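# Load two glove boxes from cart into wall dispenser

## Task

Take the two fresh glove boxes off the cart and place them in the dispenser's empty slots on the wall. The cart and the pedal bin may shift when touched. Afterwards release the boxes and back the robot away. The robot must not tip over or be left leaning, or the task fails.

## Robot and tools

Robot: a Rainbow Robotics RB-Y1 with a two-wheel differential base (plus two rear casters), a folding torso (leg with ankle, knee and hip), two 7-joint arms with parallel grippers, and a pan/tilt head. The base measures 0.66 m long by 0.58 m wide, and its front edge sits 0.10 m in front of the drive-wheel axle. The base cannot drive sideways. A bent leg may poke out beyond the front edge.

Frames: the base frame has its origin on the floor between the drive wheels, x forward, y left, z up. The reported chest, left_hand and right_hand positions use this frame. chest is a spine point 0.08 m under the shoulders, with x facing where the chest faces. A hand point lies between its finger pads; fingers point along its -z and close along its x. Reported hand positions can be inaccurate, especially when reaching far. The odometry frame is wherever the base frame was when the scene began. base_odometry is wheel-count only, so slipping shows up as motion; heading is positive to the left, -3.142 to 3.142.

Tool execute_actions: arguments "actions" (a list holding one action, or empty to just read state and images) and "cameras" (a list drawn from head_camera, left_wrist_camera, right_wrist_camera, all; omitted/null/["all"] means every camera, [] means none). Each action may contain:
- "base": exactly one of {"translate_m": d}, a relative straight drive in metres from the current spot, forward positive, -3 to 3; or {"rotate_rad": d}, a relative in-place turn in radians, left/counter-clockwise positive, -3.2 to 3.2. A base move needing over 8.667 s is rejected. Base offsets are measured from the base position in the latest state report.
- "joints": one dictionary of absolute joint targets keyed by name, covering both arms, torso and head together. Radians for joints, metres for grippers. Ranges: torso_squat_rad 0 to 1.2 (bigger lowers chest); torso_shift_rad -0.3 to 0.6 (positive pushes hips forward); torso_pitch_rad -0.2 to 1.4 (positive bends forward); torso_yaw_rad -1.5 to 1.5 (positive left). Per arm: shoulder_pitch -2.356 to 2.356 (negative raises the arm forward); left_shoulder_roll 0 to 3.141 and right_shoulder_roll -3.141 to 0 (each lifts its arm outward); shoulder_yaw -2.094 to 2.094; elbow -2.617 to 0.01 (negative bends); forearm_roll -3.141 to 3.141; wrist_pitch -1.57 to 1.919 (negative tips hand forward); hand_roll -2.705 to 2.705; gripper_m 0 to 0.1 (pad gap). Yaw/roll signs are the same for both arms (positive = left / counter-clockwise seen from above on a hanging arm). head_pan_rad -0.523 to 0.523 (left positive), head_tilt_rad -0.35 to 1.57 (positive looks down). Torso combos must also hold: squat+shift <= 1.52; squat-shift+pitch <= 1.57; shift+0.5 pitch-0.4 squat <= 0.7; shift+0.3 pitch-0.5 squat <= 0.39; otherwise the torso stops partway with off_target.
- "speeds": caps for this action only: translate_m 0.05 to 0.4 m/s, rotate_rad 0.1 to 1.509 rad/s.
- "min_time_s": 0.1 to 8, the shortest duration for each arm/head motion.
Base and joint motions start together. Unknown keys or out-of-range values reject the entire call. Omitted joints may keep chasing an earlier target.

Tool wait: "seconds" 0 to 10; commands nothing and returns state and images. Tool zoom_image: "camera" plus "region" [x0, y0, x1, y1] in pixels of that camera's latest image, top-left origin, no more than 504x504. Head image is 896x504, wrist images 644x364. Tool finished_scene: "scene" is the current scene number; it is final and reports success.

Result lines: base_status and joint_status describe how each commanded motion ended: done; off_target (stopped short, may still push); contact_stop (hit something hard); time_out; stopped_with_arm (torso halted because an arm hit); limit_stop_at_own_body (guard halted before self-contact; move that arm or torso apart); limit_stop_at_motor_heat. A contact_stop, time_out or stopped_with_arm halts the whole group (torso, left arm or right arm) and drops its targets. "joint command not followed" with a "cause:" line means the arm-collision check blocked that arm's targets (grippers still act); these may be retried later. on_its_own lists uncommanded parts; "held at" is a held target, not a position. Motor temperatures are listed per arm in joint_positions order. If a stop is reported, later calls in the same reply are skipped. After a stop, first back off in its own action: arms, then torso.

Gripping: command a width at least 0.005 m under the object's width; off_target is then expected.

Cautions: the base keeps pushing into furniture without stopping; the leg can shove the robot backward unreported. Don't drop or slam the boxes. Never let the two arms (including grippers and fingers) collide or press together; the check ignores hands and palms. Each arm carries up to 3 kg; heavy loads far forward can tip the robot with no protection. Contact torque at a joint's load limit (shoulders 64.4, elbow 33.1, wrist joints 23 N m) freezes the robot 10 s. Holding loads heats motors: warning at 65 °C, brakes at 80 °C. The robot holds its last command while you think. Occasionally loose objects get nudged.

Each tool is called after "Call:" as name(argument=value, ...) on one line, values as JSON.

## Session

Call:
execute_actions(actions=[], cameras=["head_camera"])

Scene clock: 0.00 s.
Motor temperatures (°C, as the motors report them): left_arm=[29 27 26 29 30 30 34] | right_arm=[27 29 25 31 26 27 29]
base_odometry: x=+0.000 y=+0.000 heading=+0.000 (m, m, rad; odometry frame)
base_status: not commanded
joint_positions: torso_squat_rad=+0.350 torso_shift_rad=-0.001 torso_pitch_rad=-0.001 torso_yaw_rad=+0.000 left_shoulder_pitch_rad=-0.056 left_shoulder_roll_rad=+0.047 left_shoulder_yaw_rad=+0.040 left_elbow_rad=-0.177 left_forearm_roll_rad=-0.026 left_wrist_pitch_rad=+0.030 left_hand_roll_rad=-0.002 left_gripper_m=+0.100 right_shoulder_pitch_rad=+0.014 right_shoulder_roll_rad=-0.029 right_shoulder_yaw_rad=-0.004 right_elbow_rad=-0.153 right_forearm_roll_rad=+0.032 right_wrist_pitch_rad=-0.040 right_hand_roll_rad=-0.033 right_gripper_m=+0.100 head_pan_rad=-0.001 head_tilt_rad=+0.401
joint_status: not commanded
chest: x=-0.2291 y=-0.0005 z=+1.2475 quat_wxyz=(+1.000, +0.000, -0.001, +0.000) (m; base frame)
left_hand: x=-0.1081 y=+0.2566 z=+0.5724 quat_wxyz=(+0.995, +0.025, -0.101, -0.004) (m; base frame)
right_hand: x=-0.1550 y=-0.2429 z=+0.5668 quat_wxyz=(+0.996, -0.014, -0.090, -0.004) (m; base frame)
pictures: head_camera
Images, in order (width x height): head_camera 896x504.

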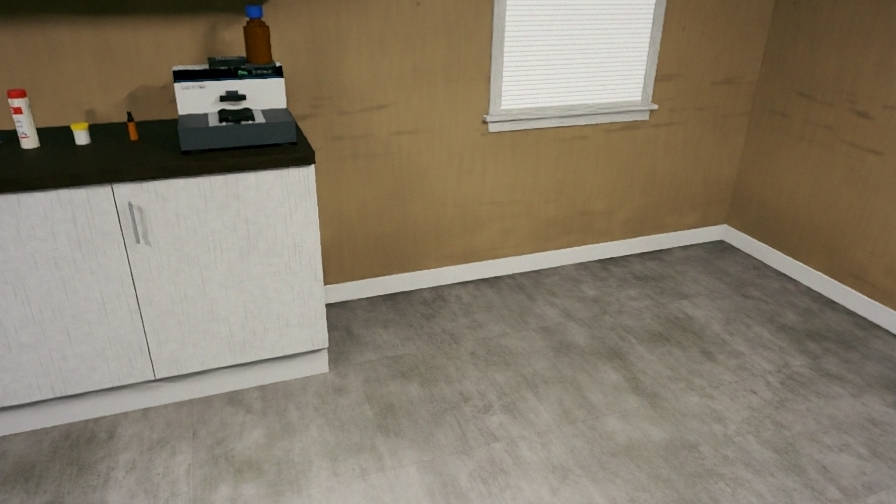

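Call:
execute_actions(actions=[{"base":{"rotate_rad":-1.1},"joints":{"head_tilt_rad":0.3}}], cameras=["head_camera"])

Call:
execute_actions(actions=[{"base":{"rotate_rad":-1.0},"joints":{"head_tilt_rad":0.4}}], cameras=["head_camera"])

Scene clock: 5.87 s.
Motor temperatures (°C, as the motors report them): left_arm=[29 27 26 29 30 30 34] | right_arm=[27 29 25 31 26 27 29]
base_odometry: x=+0.000 y=+0.000 heading=-1.099 (m, m, rad; odometry frame)
base_status: done
joint_positions: torso_squat_rad=+0.350 torso_shift_rad=-0.001 torso_pitch_rad=-0.001 torso_yaw_rad=+0.000 left_shoulder_pitch_rad=-0.056 left_shoulder_roll_rad=+0.047 left_shoulder_yaw_rad=+0.040 left_elbow_rad=-0.177 left_forearm_roll_rad=-0.026 left_wrist_pitch_rad=+0.030 left_hand_roll_rad=-0.002 left_gripper_m=+0.100 right_shoulder_pitch_rad=+0.014 right_shoulder_roll_rad=-0.029 right_shoulder_yaw_rad=-0.004 right_elbow_rad=-0.153 right_forearm_roll_rad=+0.032 right_wrist_pitch_rad=-0.040 right_hand_roll_rad=-0.033 right_gripper_m=+0.100 head_pan_rad=-0.001 head_tilt_rad=+0.300
joint_status: all done
chest: x=-0.2291 y=-0.0004 z=+1.2475 quat_wxyz=(+1.000, +0.000, -0.001, +0.000) (m; base frame)
left_hand: x=-0.1082 y=+0.2566 z=+0.5724 quat_wxyz=(+0.995, +0.025, -0.101, -0.004) (m; base frame)
right_hand: x=-0.1550 y=-0.2429 z=+0.5669 quat_wxyz=(+0.996, -0.014, -0.090, -0.004) (m; base frame)
pictures: head_camera
Images, in order (width x height): head_camera 896x504.

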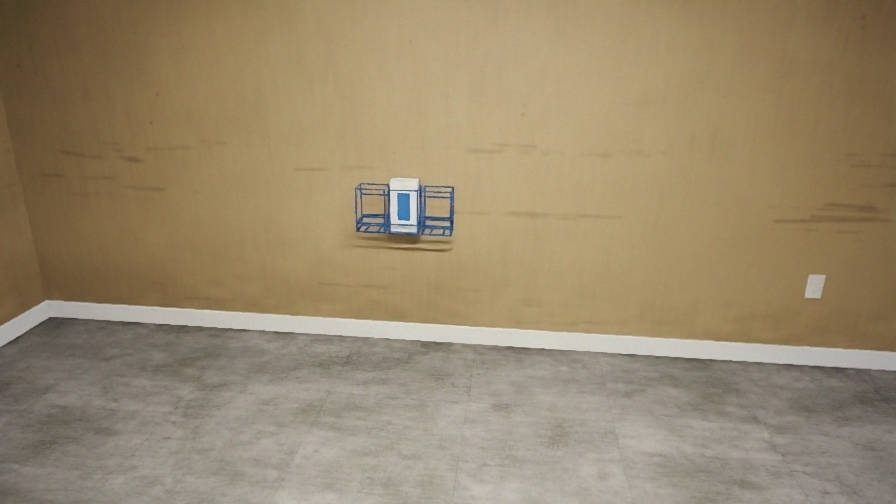

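Scene clock: 9.17 s.
Motor temperatures (°C, as the motors report them): left_arm=[29 27 26 29 30 30 34] | right_arm=[27 29 25 31 26 27 29]
base_odometry: x=+0.000 y=+0.000 heading=-2.099 (m, m, rad; odometry frame)
base_status: done
joint_positions: torso_squat_rad=+0.350 torso_shift_rad=-0.001 torso_pitch_rad=-0.001 torso_yaw_rad=+0.000 left_shoulder_pitch_rad=-0.056 left_shoulder_roll_rad=+0.047 left_shoulder_yaw_rad=+0.040 left_elbow_rad=-0.177 left_forearm_roll_rad=-0.026 left_wrist_pitch_rad=+0.030 left_hand_roll_rad=-0.002 left_gripper_m=+0.100 right_shoulder_pitch_rad=+0.014 right_shoulder_roll_rad=-0.029 right_shoulder_yaw_rad=-0.004 right_elbow_rad=-0.153 right_forearm_roll_rad=+0.032 right_wrist_pitch_rad=-0.040 right_hand_roll_rad=-0.033 right_gripper_m=+0.100 head_pan_rad=-0.001 head_tilt_rad=+0.400
joint_status: all done
chest: x=-0.2291 y=-0.0004 z=+1.2475 quat_wxyz=(+1.000, +0.000, -0.001, +0.000) (m; base frame)
left_hand: x=-0.1082 y=+0.2566 z=+0.5724 quat_wxyz=(+0.995, +0.025, -0.101, -0.004) (m; base frame)
right_hand: x=-0.1550 y=-0.2429 z=+0.5669 quat_wxyz=(+0.996, -0.014, -0.090, -0.004) (m; base frame)
pictures: head_camera
Images, in order (width x height): head_camera 896x504.

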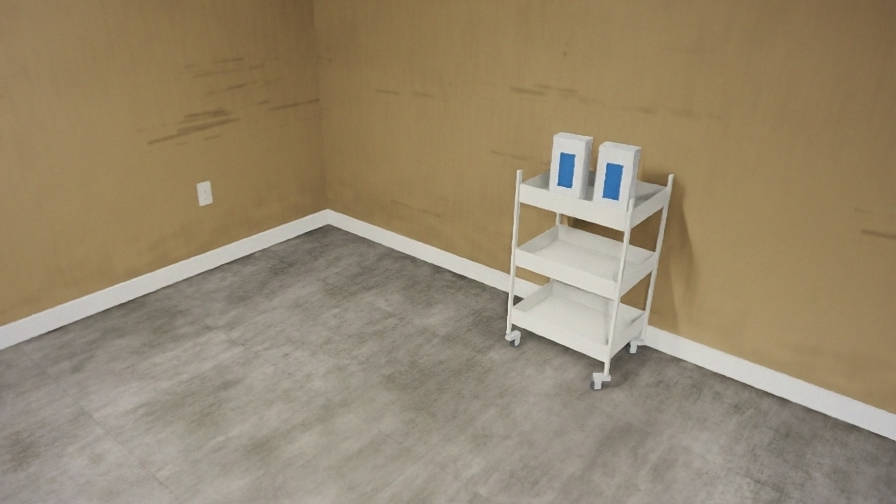

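Call:
execute_actions(actions=[{"base":{"rotate_rad":-0.05}}], cameras=[])

Call:
execute_actions(actions=[{"base":{"translate_m":1.49},"joints":{"torso_squat_rad":0.6,"left_shoulder_pitch_rad":-1.89,"left_shoulder_roll_rad":0.24,"left_shoulder_yaw_rad":0.39,"left_elbow_rad":0,"left_forearm_roll_rad":0,"left_wrist_pitch_rad":1.81,"left_hand_roll_rad":0.24,"right_shoulder_pitch_rad":-1.92,"right_shoulder_roll_rad":-0.24,"right_shoulder_yaw_rad":-0.395,"right_elbow_rad":0,"right_forearm_roll_rad":0,"right_wrist_pitch_rad":1.84,"right_hand_roll_rad":-0.2,"head_tilt_rad":0.7}}], cameras=[])

Call:
execute_actions(actions=[{"base":{"rotate_rad":-0.69}}])

Scene clock: 18.47 s.
Motor temperatures (°C, as the motors report them): left_arm=[28 27 26 29 30 30 34] | right_arm=[27 29 25 31 26 27 29]
base_odometry: x=+0.000 y=+0.001 heading=-2.148 (m, m, rad; odometry frame)
base_status: done
joint_positions: torso_squat_rad=+0.350 torso_shift_rad=-0.001 torso_pitch_rad=-0.001 torso_yaw_rad=+0.000 left_shoulder_pitch_rad=-0.056 left_shoulder_roll_rad=+0.047 left_shoulder_yaw_rad=+0.040 left_elbow_rad=-0.177 left_forearm_roll_rad=-0.026 left_wrist_pitch_rad=+0.030 left_hand_roll_rad=-0.002 left_gripper_m=+0.100 right_shoulder_pitch_rad=+0.014 right_shoulder_roll_rad=-0.029 right_shoulder_yaw_rad=-0.004 right_elbow_rad=-0.153 right_forearm_roll_rad=+0.032 right_wrist_pitch_rad=-0.040 right_hand_roll_rad=-0.033 right_gripper_m=+0.100 head_pan_rad=-0.001 head_tilt_rad=+0.400
joint_status: not commanded
chest: x=-0.2291 y=-0.0004 z=+1.2475 quat_wxyz=(+1.000, +0.000, -0.001, +0.000) (m; base frame)
left_hand: x=-0.1082 y=+0.2566 z=+0.5724 quat_wxyz=(+0.995, +0.025, -0.101, -0.004) (m; base frame)
right_hand: x=-0.1550 y=-0.2429 z=+0.5669 quat_wxyz=(+0.996, -0.014, -0.090, -0.004) (m; base frame)
pictures: none
No camera images: the call's "cameras" was empty. Leave "cameras" out to get every camera's image.

Scene clock: 23.67 s.
Motor temperatures (°C, as the motors report them): left_arm=[29 27 26 29 30 30 34] | right_arm=[27 29 25 31 26 27 29]
base_odometry: x=-0.815 y=-1.247 heading=-2.149 (m, m, rad; odometry frame)
base_status: done
joint_positions: torso_squat_rad=+0.600 torso_shift_rad=-0.001 torso_pitch_rad=-0.001 torso_yaw_rad=+0.000 left_shoulder_pitch_rad=-1.890 left_shoulder_roll_rad=+0.240 left_shoulder_yaw_rad=+0.390 left_elbow_rad=+0.000 left_forearm_roll_rad=+0.000 left_wrist_pitch_rad=+1.810 left_hand_roll_rad=+0.240 left_gripper_m=+0.100 right_shoulder_pitch_rad=-1.920 right_shoulder_roll_rad=-0.240 right_shoulder_yaw_rad=-0.394 right_elbow_rad=+0.000 right_forearm_roll_rad=+0.000 right_wrist_pitch_rad=+1.840 right_hand_roll_rad=-0.200 right_gripper_m=+0.100 head_pan_rad=-0.001 head_tilt_rad=+0.700
joint_status: all done
chest: x=-0.2290 y=-0.0004 z=+1.1677 quat_wxyz=(+1.000, +0.000, -0.001, +0.000) (m; base frame)
left_hand: x=+0.2779 y=+0.1083 z=+1.1541 quat_wxyz=(+1.000, +0.000, -0.011, +0.011) (m; base frame)
right_hand: x=+0.2721 y=-0.1049 z=+1.1682 quat_wxyz=(+1.000, -0.002, -0.010, +0.014) (m; base frame)
pictures: none
No camera images: the call's "cameras" was empty. Leave "cameras" out to get every camera's image.

Scene clock: 26.40 s.
Motor temperatures (°C, as the motors report them): left_arm=[29 27 26 30 30 30 34] | right_arm=[27 29 25 31 26 27 29]
base_odometry: x=-0.814 y=-1.247 heading=-2.839 (m, m, rad; odometry frame)
base_status: done
joint_positions: torso_squat_rad=+0.600 torso_shift_rad=-0.001 torso_pitch_rad=-0.001 torso_yaw_rad=+0.000 left_shoulder_pitch_rad=-1.890 left_shoulder_roll_rad=+0.240 left_shoulder_yaw_rad=+0.390 left_elbow_rad=+0.000 left_forearm_roll_rad=+0.000 left_wrist_pitch_rad=+1.810 left_hand_roll_rad=+0.240 left_gripper_m=+0.100 right_shoulder_pitch_rad=-1.920 right_shoulder_roll_rad=-0.240 right_shoulder_yaw_rad=-0.394 right_elbow_rad=+0.000 right_forearm_roll_rad=+0.000 right_wrist_pitch_rad=+1.840 right_hand_roll_rad=-0.200 right_gripper_m=+0.100 head_pan_rad=-0.001 head_tilt_rad=+0.700
joint_status: not commanded
chest: x=-0.2290 y=-0.0004 z=+1.1677 quat_wxyz=(+1.000, +0.000, -0.001, +0.000) (m; base frame)
left_hand: x=+0.2779 y=+0.1083 z=+1.1541 quat_wxyz=(+1.000, +0.000, -0.011, +0.011) (m; base frame)
right_hand: x=+0.2721 y=-0.1049 z=+1.1682 quat_wxyz=(+1.000, -0.002, -0.010, +0.014) (m; base frame)
pictures: head_camera, left_wrist_camera, right_wrist_camera
Images, in order (width x height): head_camera 896x504, left_wrist_camera 644x364, right_wrist_camera 644x364.

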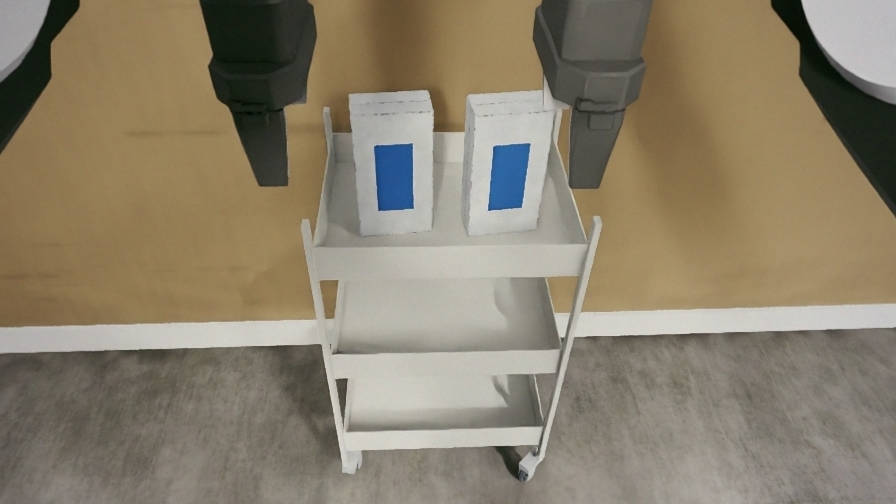

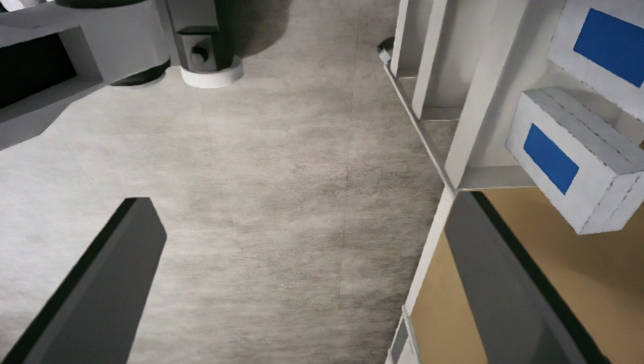

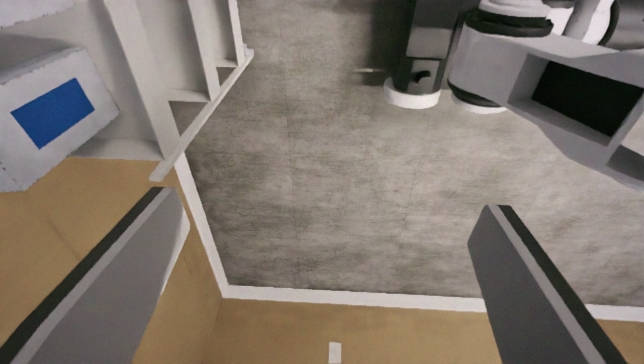

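Call:
execute_actions(actions=[{"base":{"translate_m":0.44},"joints":{"torso_squat_rad":0.8,"torso_yaw_rad":-0.07,"left_shoulder_pitch_rad":-1.903,"left_shoulder_roll_rad":0.212,"left_shoulder_yaw_rad":0.4,"left_hand_roll_rad":0.38,"right_shoulder_pitch_rad":-1.93,"right_shoulder_roll_rad":-0.212,"right_shoulder_yaw_rad":-0.4,"right_hand_roll_rad":-0.1}}])

Scene clock: 31.47 s.
Motor temperatures (°C, as the motors report them): left_arm=[29 27 26 30 30 30 34] | right_arm=[27 29 25 31 26 27 29]
base_odometry: x=-1.234 y=-1.378 heading=-2.840 (m, m, rad; odometry frame)
base_status: done
joint_positions: torso_squat_rad=+0.800 torso_shift_rad=-0.001 torso_pitch_rad=-0.001 torso_yaw_rad=-0.070 left_shoulder_pitch_rad=-1.903 left_shoulder_roll_rad=+0.212 left_shoulder_yaw_rad=+0.400 left_elbow_rad=+0.000 left_forearm_roll_rad=+0.000 left_wrist_pitch_rad=+1.810 left_hand_roll_rad=+0.380 left_gripper_m=+0.100 right_shoulder_pitch_rad=-1.930 right_shoulder_roll_rad=-0.212 right_shoulder_yaw_rad=-0.400 right_elbow_rad=+0.000 right_forearm_roll_rad=+0.000 right_wrist_pitch_rad=+1.840 right_hand_roll_rad=-0.100 right_gripper_m=+0.100 head_pan_rad=-0.001 head_tilt_rad=+0.700
joint_status: all done
chest: x=-0.2289 y=-0.0003 z=+1.0776 quat_wxyz=(+0.999, +0.000, -0.001, -0.035) (m; base frame)
left_hand: x=+0.2795 y=+0.0571 z=+1.0645 quat_wxyz=(+0.999, -0.001, -0.011, +0.031) (m; base frame)
right_hand: x=+0.2610 y=-0.1249 z=+1.0771 quat_wxyz=(+0.999, -0.005, -0.009, +0.044) (m; base frame)
pictures: head_camera, left_wrist_camera, right_wrist_camera
Images, in order (width x height): head_camera 896x504, left_wrist_camera 644x364, right_wrist_camera 644x364.

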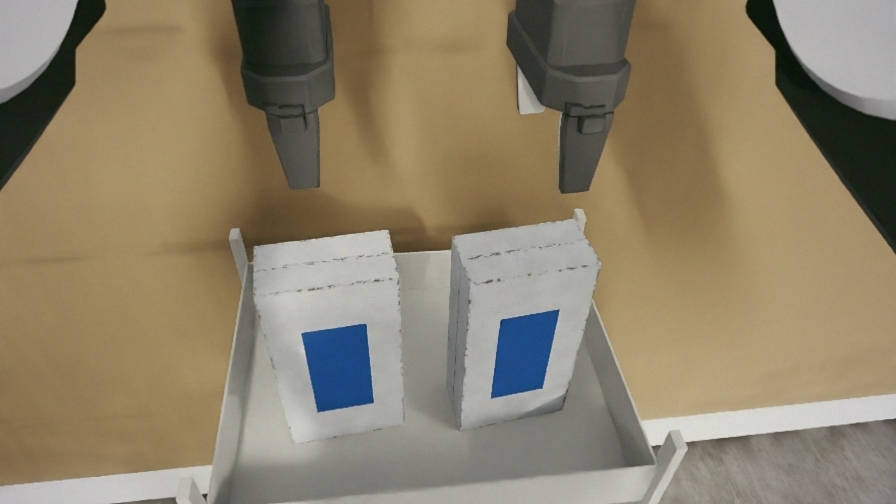

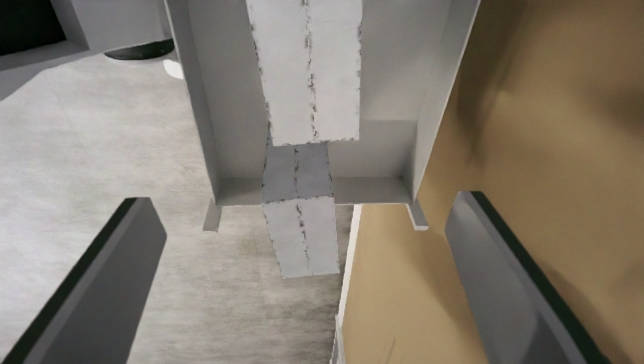

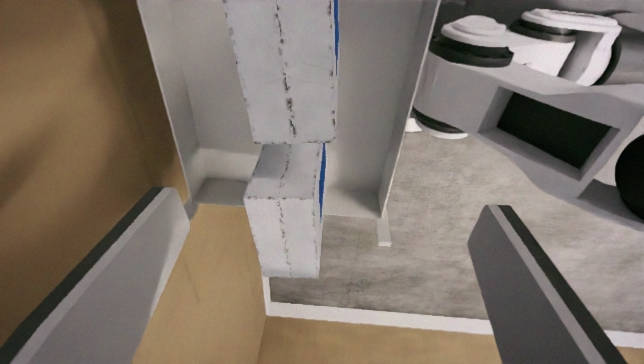

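Call:
execute_actions(actions=[{"base":{"translate_m":0.016},"joints":{"torso_squat_rad":0.94,"torso_yaw_rad":-0.055,"left_shoulder_roll_rad":0.2,"left_wrist_pitch_rad":1.82,"left_hand_roll_rad":0.45,"right_wrist_pitch_rad":1.82,"right_hand_roll_rad":-0.05}}])

Scene clock: 34.67 s.
Motor temperatures (°C, as the motors report them): left_arm=[29 27 26 30 30 30 34] | right_arm=[28 29 25 31 26 27 29]
base_odometry: x=-1.250 y=-1.383 heading=-2.840 (m, m, rad; odometry frame)
base_status: done
joint_positions: torso_squat_rad=+0.940 torso_shift_rad=-0.001 torso_pitch_rad=-0.002 torso_yaw_rad=-0.055 left_shoulder_pitch_rad=-1.903 left_shoulder_roll_rad=+0.200 left_shoulder_yaw_rad=+0.400 left_elbow_rad=+0.000 left_forearm_roll_rad=+0.000 left_wrist_pitch_rad=+1.820 left_hand_roll_rad=+0.450 left_gripper_m=+0.100 right_shoulder_pitch_rad=-1.930 right_shoulder_roll_rad=-0.212 right_shoulder_yaw_rad=-0.400 right_elbow_rad=+0.000 right_forearm_roll_rad=+0.000 right_wrist_pitch_rad=+1.820 right_hand_roll_rad=-0.050 right_gripper_m=+0.100 head_pan_rad=-0.001 head_tilt_rad=+0.700
joint_status: all done
chest: x=-0.2289 y=-0.0003 z=+1.0028 quat_wxyz=(+1.000, +0.000, -0.001, -0.028) (m; base frame)
left_hand: x=+0.2744 y=+0.0606 z=+0.9873 quat_wxyz=(+0.998, +0.002, -0.005, +0.068) (m; base frame)
right_hand: x=+0.2674 y=-0.1166 z=+1.0025 quat_wxyz=(+0.997, -0.004, -0.019, +0.076) (m; base frame)
pictures: head_camera, left_wrist_camera, right_wrist_camera
Images, in order (width x height): head_camera 896x504, left_wrist_camera 644x364, right_wrist_camera 644x364.

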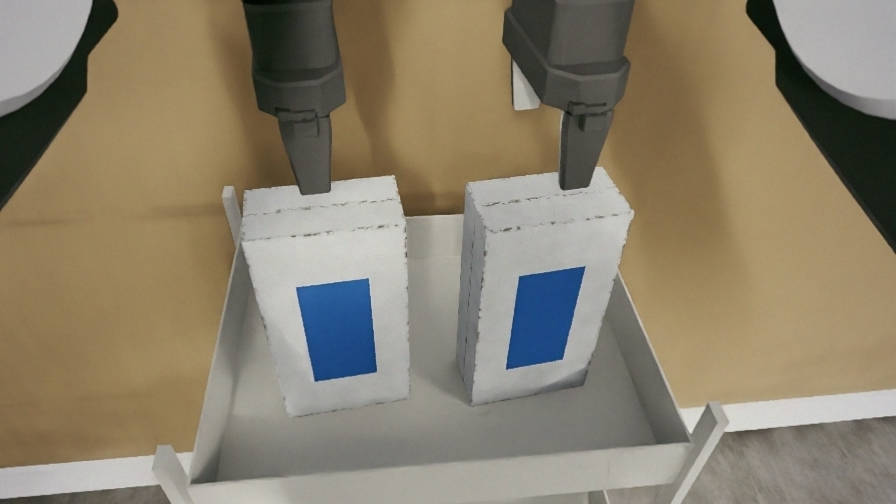

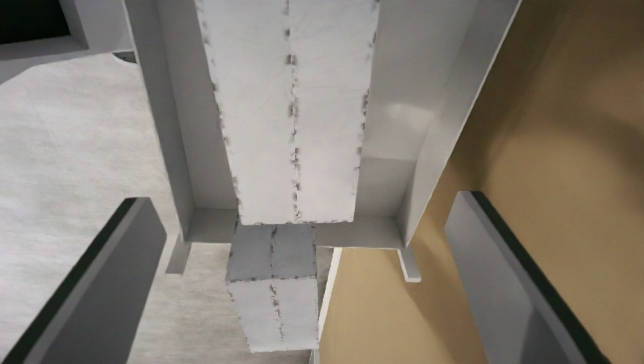

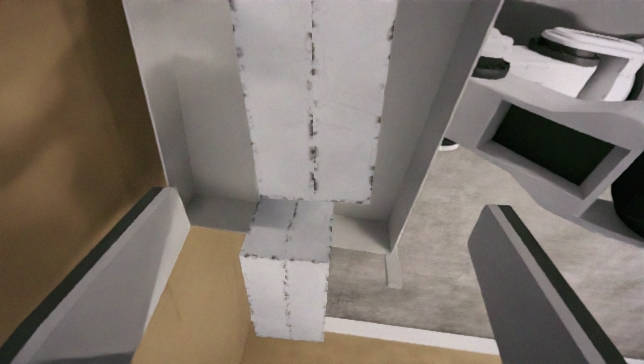

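Call:
execute_actions(actions=[{"joints":{"torso_squat_rad":1.085,"torso_yaw_rad":-0.06,"left_wrist_pitch_rad":1.835,"left_shoulder_pitch_rad":-1.915,"right_shoulder_pitch_rad":-1.918,"right_wrist_pitch_rad":1.8}}])

Call:
execute_actions(actions=[{"joints":{"left_gripper_m":0.04,"right_gripper_m":0.04}}], cameras=["head_camera"])

Scene clock: 38.47 s.
Motor temperatures (°C, as the motors report them): left_arm=[29 27 26 30 30 30 34] | right_arm=[28 29 25 31 26 27 29]
base_odometry: x=-1.250 y=-1.383 heading=-2.840 (m, m, rad; odometry frame)
base_status: not commanded
joint_positions: torso_squat_rad=+1.085 torso_shift_rad=-0.001 torso_pitch_rad=-0.002 torso_yaw_rad=-0.060 left_shoulder_pitch_rad=-1.915 left_shoulder_roll_rad=+0.200 left_shoulder_yaw_rad=+0.400 left_elbow_rad=+0.000 left_forearm_roll_rad=+0.000 left_wrist_pitch_rad=+1.835 left_hand_roll_rad=+0.450 left_gripper_m=+0.100 right_shoulder_pitch_rad=-1.918 right_shoulder_roll_rad=-0.212 right_shoulder_yaw_rad=-0.400 right_elbow_rad=+0.000 right_forearm_roll_rad=+0.000 right_wrist_pitch_rad=+1.800 right_hand_roll_rad=-0.050 right_gripper_m=+0.100 head_pan_rad=-0.001 head_tilt_rad=+0.700
joint_status: all done
chest: x=-0.2289 y=-0.0002 z=+0.9168 quat_wxyz=(+1.000, +0.000, -0.001, -0.030) (m; base frame)
left_hand: x=+0.2718 y=+0.0572 z=+0.9069 quat_wxyz=(+0.998, +0.005, -0.004, +0.063) (m; base frame)
right_hand: x=+0.2708 y=-0.1201 z=+0.9110 quat_wxyz=(+0.997, -0.002, -0.023, +0.072) (m; base frame)
pictures: head_camera, left_wrist_camera, right_wrist_camera
Images, in order (width x height): head_camera 896x504, left_wrist_camera 644x364, right_wrist_camera 644x364.

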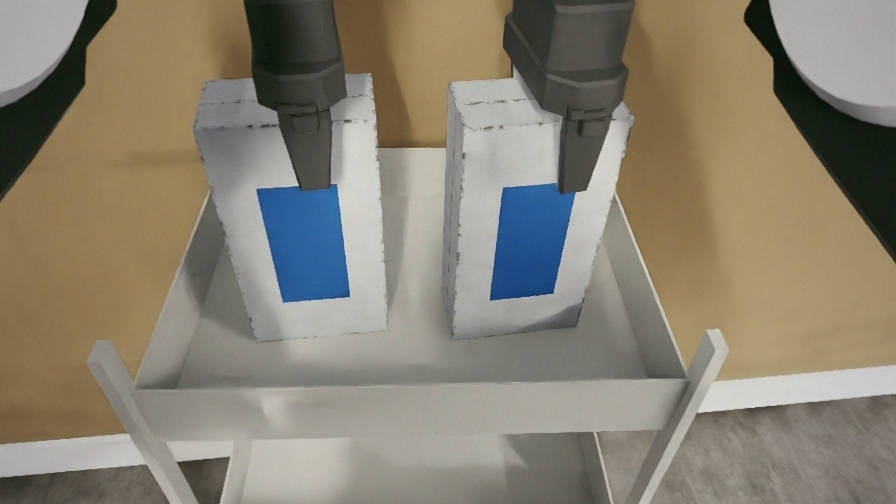

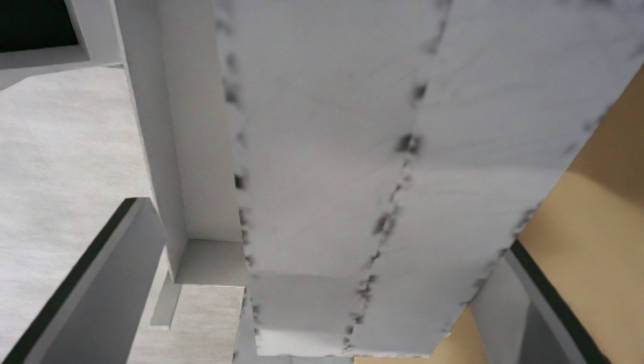

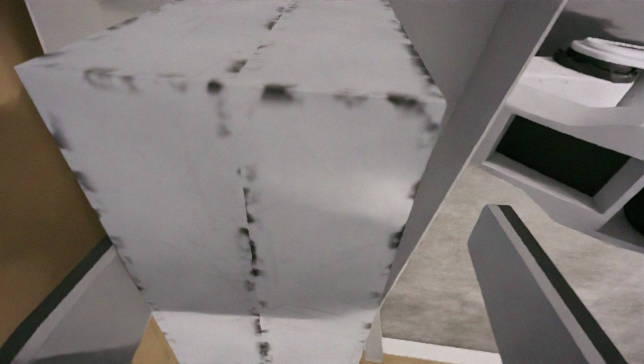

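Scene clock: 39.53 s.
Motor temperatures (°C, as the motors report them): left_arm=[30 27 26 30 30 30 34] | right_arm=[28 29 25 31 26 27 29]
base_odometry: x=-1.250 y=-1.383 heading=-2.840 (m, m, rad; odometry frame)
base_status: not commanded
joint_positions: torso_squat_rad=+1.085 torso_shift_rad=-0.001 torso_pitch_rad=-0.002 torso_yaw_rad=-0.060 left_shoulder_pitch_rad=-1.915 left_shoulder_roll_rad=+0.200 left_shoulder_yaw_rad=+0.400 left_elbow_rad=+0.000 left_forearm_roll_rad=+0.000 left_wrist_pitch_rad=+1.835 left_hand_roll_rad=+0.450 left_gripper_m=+0.060 right_shoulder_pitch_rad=-1.918 right_shoulder_roll_rad=-0.212 right_shoulder_yaw_rad=-0.400 right_elbow_rad=+0.000 right_forearm_roll_rad=+0.000 right_wrist_pitch_rad=+1.800 right_hand_roll_rad=-0.050 right_gripper_m=+0.057 head_pan_rad=-0.001 head_tilt_rad=+0.700
joint_status: left_gripper_m off_target (ended at +0.060, target +0.040); right_gripper_m off_target (ended at +0.057, target +0.040)
chest: x=-0.2289 y=-0.0002 z=+0.9168 quat_wxyz=(+1.000, +0.000, -0.001, -0.030) (m; base frame)
left_hand: x=+0.2718 y=+0.0572 z=+0.9069 quat_wxyz=(+0.998, +0.005, -0.004, +0.063) (m; base frame)
right_hand: x=+0.2708 y=-0.1201 z=+0.9110 quat_wxyz=(+0.997, -0.002, -0.023, +0.072) (m; base frame)
pictures: head_camera
Images, in order (width x height): head_camera 896x504.

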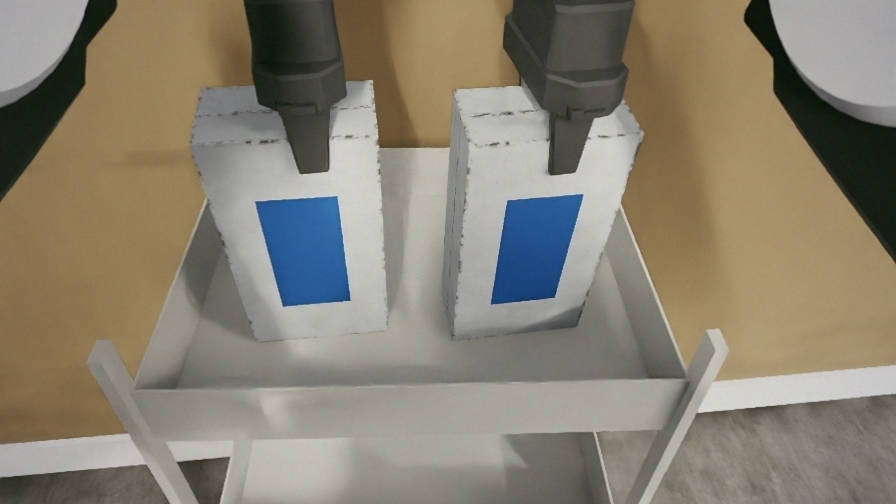

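Call:
execute_actions(actions=[{"joints":{"left_gripper_m":0.1,"right_gripper_m":0.1}}], cameras=[])

Call:
execute_actions(actions=[{"base":{"translate_m":0.015},"joints":{"torso_yaw_rad":-0.032,"left_shoulder_roll_rad":0.208,"left_hand_roll_rad":0.37,"right_hand_roll_rad":-0.08}}])

Scene clock: 45.13 s.
Motor temperatures (°C, as the motors report them): left_arm=[30 27 26 30 30 30 34] | right_arm=[28 29 25 31 26 27 29]
base_odometry: x=-1.250 y=-1.383 heading=-2.840 (m, m, rad; odometry frame)
base_status: not commanded
joint_positions: torso_squat_rad=+1.085 torso_shift_rad=-0.001 torso_pitch_rad=-0.002 torso_yaw_rad=-0.060 left_shoulder_pitch_rad=-1.915 left_shoulder_roll_rad=+0.200 left_shoulder_yaw_rad=+0.400 left_elbow_rad=+0.000 left_forearm_roll_rad=+0.000 left_wrist_pitch_rad=+1.835 left_hand_roll_rad=+0.450 left_gripper_m=+0.100 right_shoulder_pitch_rad=-1.918 right_shoulder_roll_rad=-0.212 right_shoulder_yaw_rad=-0.400 right_elbow_rad=+0.000 right_forearm_roll_rad=+0.000 right_wrist_pitch_rad=+1.800 right_hand_roll_rad=-0.050 right_gripper_m=+0.099 head_pan_rad=-0.001 head_tilt_rad=+0.700
joint_status: all done
chest: x=-0.2289 y=-0.0002 z=+0.9168 quat_wxyz=(+1.000, +0.000, -0.001, -0.030) (m; base frame)
left_hand: x=+0.2718 y=+0.0572 z=+0.9069 quat_wxyz=(+0.998, +0.005, -0.004, +0.063) (m; base frame)
right_hand: x=+0.2708 y=-0.1201 z=+0.9110 quat_wxyz=(+0.997, -0.002, -0.023, +0.072) (m; base frame)
pictures: none
No camera images: the call's "cameras" was empty. Leave "cameras" out to get every camera's image.

Scene clock: 45.93 s.
Motor temperatures (°C, as the motors report them): left_arm=[30 27 26 30 30 30 34] | right_arm=[28 29 25 31 26 27 29]
base_odometry: x=-1.264 y=-1.387 heading=-2.841 (m, m, rad; odometry frame)
base_status: done
joint_positions: torso_squat_rad=+1.085 torso_shift_rad=-0.001 torso_pitch_rad=-0.001 torso_yaw_rad=-0.032 left_shoulder_pitch_rad=-1.915 left_shoulder_roll_rad=+0.208 left_shoulder_yaw_rad=+0.400 left_elbow_rad=+0.000 left_forearm_roll_rad=+0.000 left_wrist_pitch_rad=+1.835 left_hand_roll_rad=+0.370 left_gripper_m=+0.100 right_shoulder_pitch_rad=-1.918 right_shoulder_roll_rad=-0.212 right_shoulder_yaw_rad=-0.400 right_elbow_rad=+0.000 right_forearm_roll_rad=+0.000 right_wrist_pitch_rad=+1.800 right_hand_roll_rad=-0.080 right_gripper_m=+0.099 head_pan_rad=-0.001 head_tilt_rad=+0.700
joint_status: all done
chest: x=-0.2287 y=-0.0002 z=+0.9168 quat_wxyz=(+1.000, +0.000, -0.001, -0.016) (m; base frame)
left_hand: x=+0.2714 y=+0.0744 z=+0.9084 quat_wxyz=(+0.999, +0.003, -0.004, +0.041) (m; base frame)
right_hand: x=+0.2741 y=-0.1060 z=+0.9109 quat_wxyz=(+0.997, -0.001, -0.023, +0.071) (m; base frame)
pictures: head_camera, left_wrist_camera, right_wrist_camera
Images, in order (width x height): head_camera 896x504, left_wrist_camera 644x364, right_wrist_camera 644x364.

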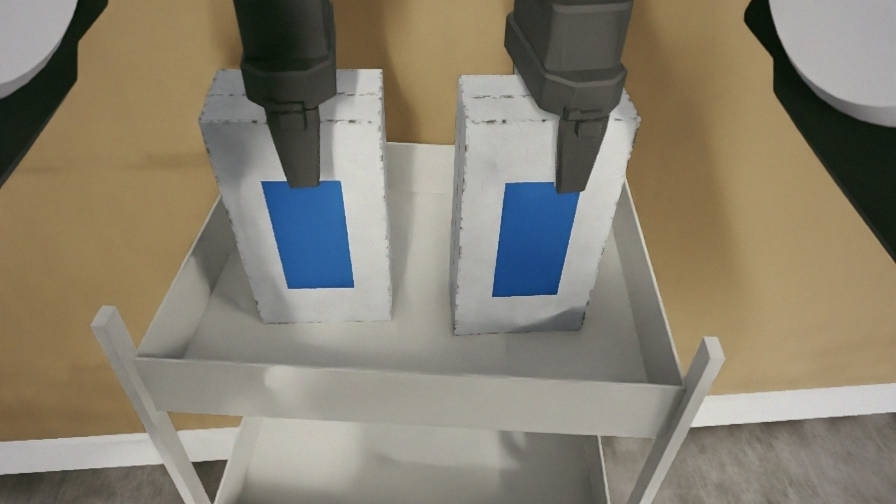

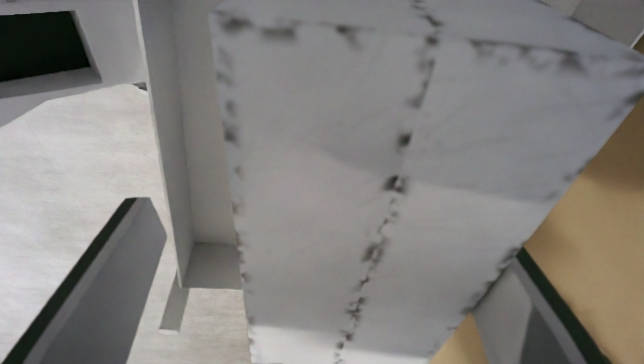

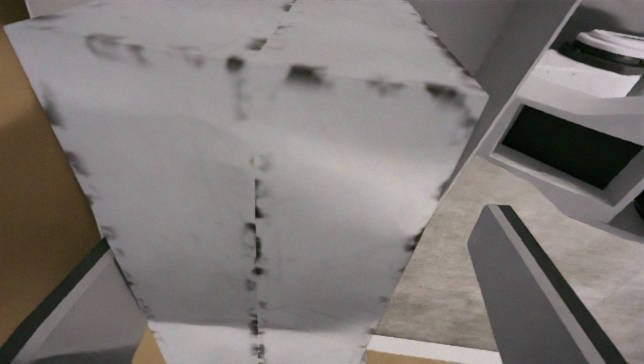

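Call:
execute_actions(actions=[{"joints":{"torso_squat_rad":0.97}}], cameras=[])

Call:
execute_actions(actions=[{"base":{"translate_m":-0.05},"joints":{"torso_shift_rad":0.2,"torso_yaw_rad":-0.015,"left_hand_roll_rad":0.25,"right_hand_roll_rad":-0.2}}])

Scene clock: 51.23 s.
Motor temperatures (°C, as the motors report them): left_arm=[30 27 26 30 30 30 34] | right_arm=[28 29 25 32 26 27 29]
base_odometry: x=-1.264 y=-1.387 heading=-2.841 (m, m, rad; odometry frame)
base_status: not commanded
joint_positions: torso_squat_rad=+0.970 torso_shift_rad=-0.001 torso_pitch_rad=-0.001 torso_yaw_rad=-0.032 left_shoulder_pitch_rad=-1.915 left_shoulder_roll_rad=+0.208 left_shoulder_yaw_rad=+0.400 left_elbow_rad=+0.000 left_forearm_roll_rad=+0.000 left_wrist_pitch_rad=+1.835 left_hand_roll_rad=+0.370 left_gripper_m=+0.100 right_shoulder_pitch_rad=-1.918 right_shoulder_roll_rad=-0.212 right_shoulder_yaw_rad=-0.400 right_elbow_rad=+0.000 right_forearm_roll_rad=+0.000 right_wrist_pitch_rad=+1.800 right_hand_roll_rad=-0.080 right_gripper_m=+0.099 head_pan_rad=-0.001 head_tilt_rad=+0.700
joint_status: all done
chest: x=-0.2288 y=-0.0002 z=+0.9856 quat_wxyz=(+1.000, +0.000, -0.001, -0.016) (m; base frame)
left_hand: x=+0.2713 y=+0.0744 z=+0.9773 quat_wxyz=(+0.999, +0.003, -0.004, +0.041) (m; base frame)
right_hand: x=+0.2740 y=-0.1061 z=+0.9798 quat_wxyz=(+0.997, -0.001, -0.023, +0.071) (m; base frame)
pictures: none
No camera images: the call's "cameras" was empty. Leave "cameras" out to get every camera's image.

Scene clock: 53.37 s.
Motor temperatures (°C, as the motors report them): left_arm=[30 27 26 30 30 30 34] | right_arm=[28 29 25 32 26 27 29]
base_odometry: x=-1.216 y=-1.372 heading=-2.840 (m, m, rad; odometry frame)
base_status: done
joint_positions: torso_squat_rad=+0.970 torso_shift_rad=+0.200 torso_pitch_rad=-0.001 torso_yaw_rad=-0.015 left_shoulder_pitch_rad=-1.915 left_shoulder_roll_rad=+0.208 left_shoulder_yaw_rad=+0.400 left_elbow_rad=+0.000 left_forearm_roll_rad=+0.000 left_wrist_pitch_rad=+1.835 left_hand_roll_rad=+0.250 left_gripper_m=+0.100 right_shoulder_pitch_rad=-1.918 right_shoulder_roll_rad=-0.212 right_shoulder_yaw_rad=-0.400 right_elbow_rad=+0.000 right_forearm_roll_rad=+0.000 right_wrist_pitch_rad=+1.800 right_hand_roll_rad=-0.200 right_gripper_m=+0.099 head_pan_rad=-0.001 head_tilt_rad=+0.700
joint_status: all done
chest: x=-0.1498 y=-0.0002 z=+0.9777 quat_wxyz=(+1.000, +0.000, -0.001, -0.008) (m; base frame)
left_hand: x=+0.3490 y=+0.0828 z=+0.9694 quat_wxyz=(+1.000, +0.004, -0.004, -0.011) (m; base frame)
right_hand: x=+0.3547 y=-0.0976 z=+0.9719 quat_wxyz=(+1.000, +0.001, -0.023, +0.019) (m; base frame)
pictures: head_camera, left_wrist_camera, right_wrist_camera
Images, in order (width x height): head_camera 896x504, left_wrist_camera 644x364, right_wrist_camera 644x364.

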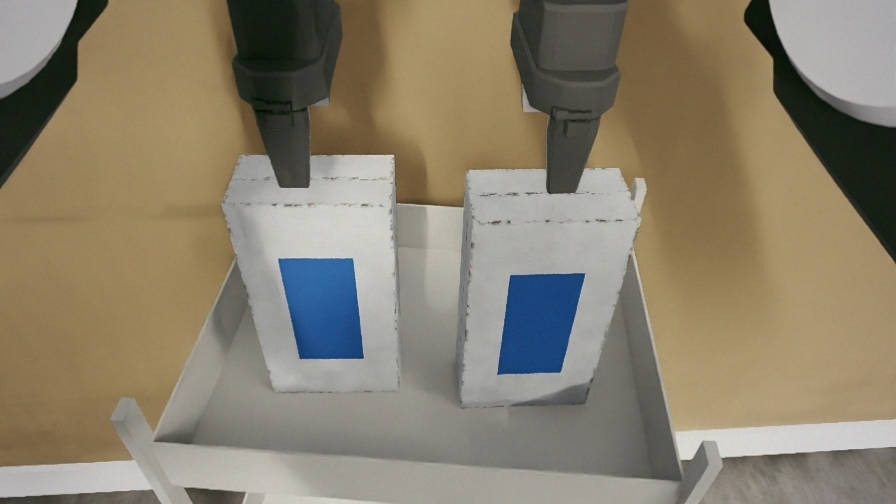

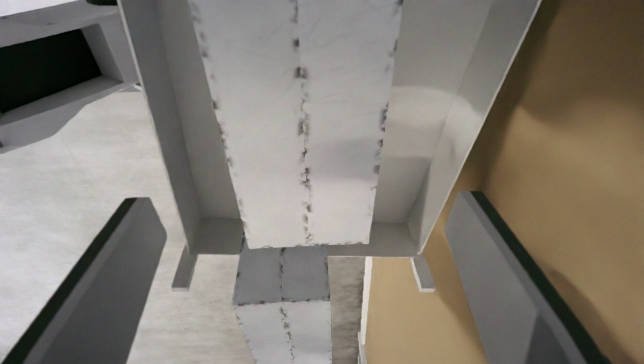

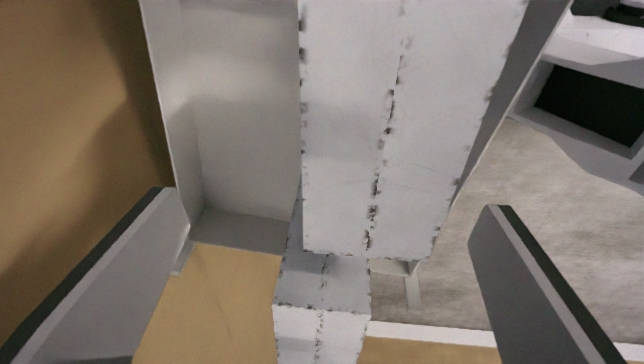

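Call:
execute_actions(actions=[{"joints":{"torso_squat_rad":1.07,"torso_yaw_rad":-0.025,"left_hand_roll_rad":0.3,"left_wrist_pitch_rad":1.8,"right_wrist_pitch_rad":1.835,"right_hand_roll_rad":-0.22}}])

Call:
execute_actions(actions=[{"joints":{"left_gripper_m":0.04,"right_gripper_m":0.04}}], cameras=["head_camera"])

Scene clock: 56.47 s.
Motor temperatures (°C, as the motors report them): left_arm=[30 27 26 30 30 30 34] | right_arm=[28 29 25 32 26 27 29]
base_odometry: x=-1.216 y=-1.372 heading=-2.840 (m, m, rad; odometry frame)
base_status: not commanded
joint_positions: torso_squat_rad=+1.070 torso_shift_rad=+0.200 torso_pitch_rad=-0.002 torso_yaw_rad=-0.025 left_shoulder_pitch_rad=-1.915 left_shoulder_roll_rad=+0.208 left_shoulder_yaw_rad=+0.400 left_elbow_rad=+0.000 left_forearm_roll_rad=+0.000 left_wrist_pitch_rad=+1.800 left_hand_roll_rad=+0.300 left_gripper_m=+0.100 right_shoulder_pitch_rad=-1.918 right_shoulder_roll_rad=-0.212 right_shoulder_yaw_rad=-0.400 right_elbow_rad=+0.000 right_forearm_roll_rad=+0.000 right_wrist_pitch_rad=+1.835 right_hand_roll_rad=-0.220 right_gripper_m=+0.099 head_pan_rad=-0.001 head_tilt_rad=+0.700
joint_status: all done
chest: x=-0.1618 y=-0.0002 z=+0.9193 quat_wxyz=(+1.000, +0.000, -0.001, -0.012) (m; base frame)
left_hand: x=+0.3455 y=+0.0757 z=+0.9113 quat_wxyz=(+1.000, -0.002, -0.021, +0.009) (m; base frame)
right_hand: x=+0.3340 y=-0.1044 z=+0.9133 quat_wxyz=(+1.000, -0.003, -0.006, +0.004) (m; base frame)
pictures: head_camera, left_wrist_camera, right_wrist_camera
Images, in order (width x height): head_camera 896x504, left_wrist_camera 644x364, right_wrist_camera 644x364.

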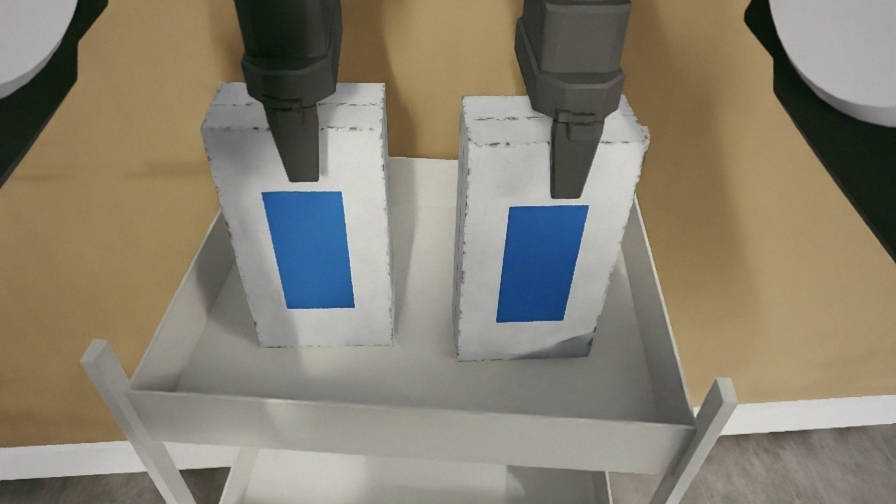

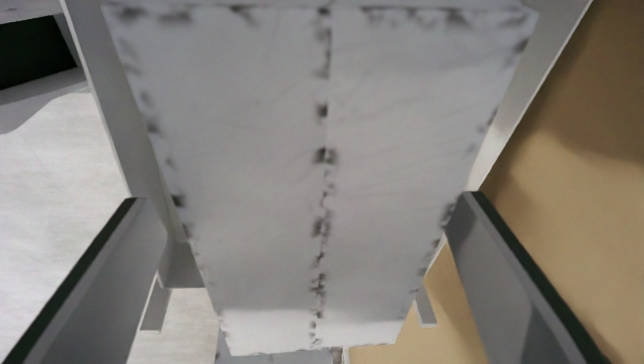

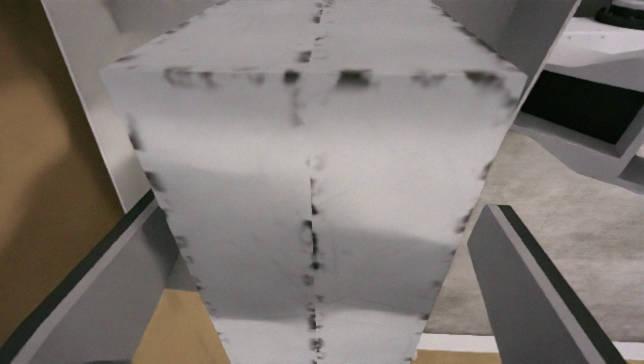

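Scene clock: 57.53 s.
Motor temperatures (°C, as the motors report them): left_arm=[30 27 26 30 30 30 34] | right_arm=[28 29 25 32 26 27 29]
base_odometry: x=-1.216 y=-1.372 heading=-2.840 (m, m, rad; odometry frame)
base_status: not commanded
joint_positions: torso_squat_rad=+1.070 torso_shift_rad=+0.200 torso_pitch_rad=-0.002 torso_yaw_rad=-0.025 left_shoulder_pitch_rad=-1.915 left_shoulder_roll_rad=+0.208 left_shoulder_yaw_rad=+0.400 left_elbow_rad=+0.000 left_forearm_roll_rad=+0.000 left_wrist_pitch_rad=+1.800 left_hand_roll_rad=+0.300 left_gripper_m=+0.059 right_shoulder_pitch_rad=-1.918 right_shoulder_roll_rad=-0.212 right_shoulder_yaw_rad=-0.400 right_elbow_rad=+0.000 right_forearm_roll_rad=+0.000 right_wrist_pitch_rad=+1.835 right_hand_roll_rad=-0.220 right_gripper_m=+0.056 head_pan_rad=-0.001 head_tilt_rad=+0.700
joint_status: left_gripper_m off_target (ended at +0.059, target +0.040); right_gripper_m off_target (ended at +0.056, target +0.040)
chest: x=-0.1618 y=-0.0002 z=+0.9193 quat_wxyz=(+1.000, +0.000, -0.001, -0.012) (m; base frame)
left_hand: x=+0.3455 y=+0.0757 z=+0.9113 quat_wxyz=(+1.000, -0.002, -0.021, +0.009) (m; base frame)
right_hand: x=+0.3340 y=-0.1044 z=+0.9133 quat_wxyz=(+1.000, -0.003, -0.006, +0.004) (m; base frame)
pictures: head_camera
Images, in order (width x height): head_camera 896x504.

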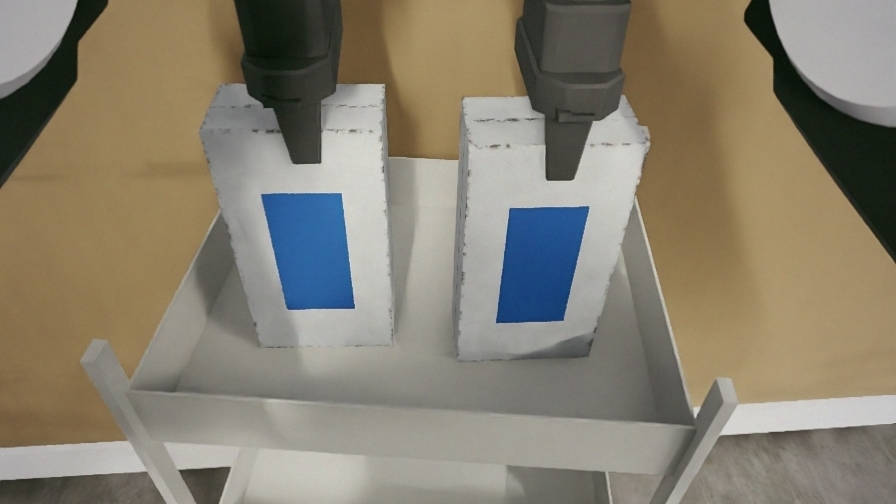

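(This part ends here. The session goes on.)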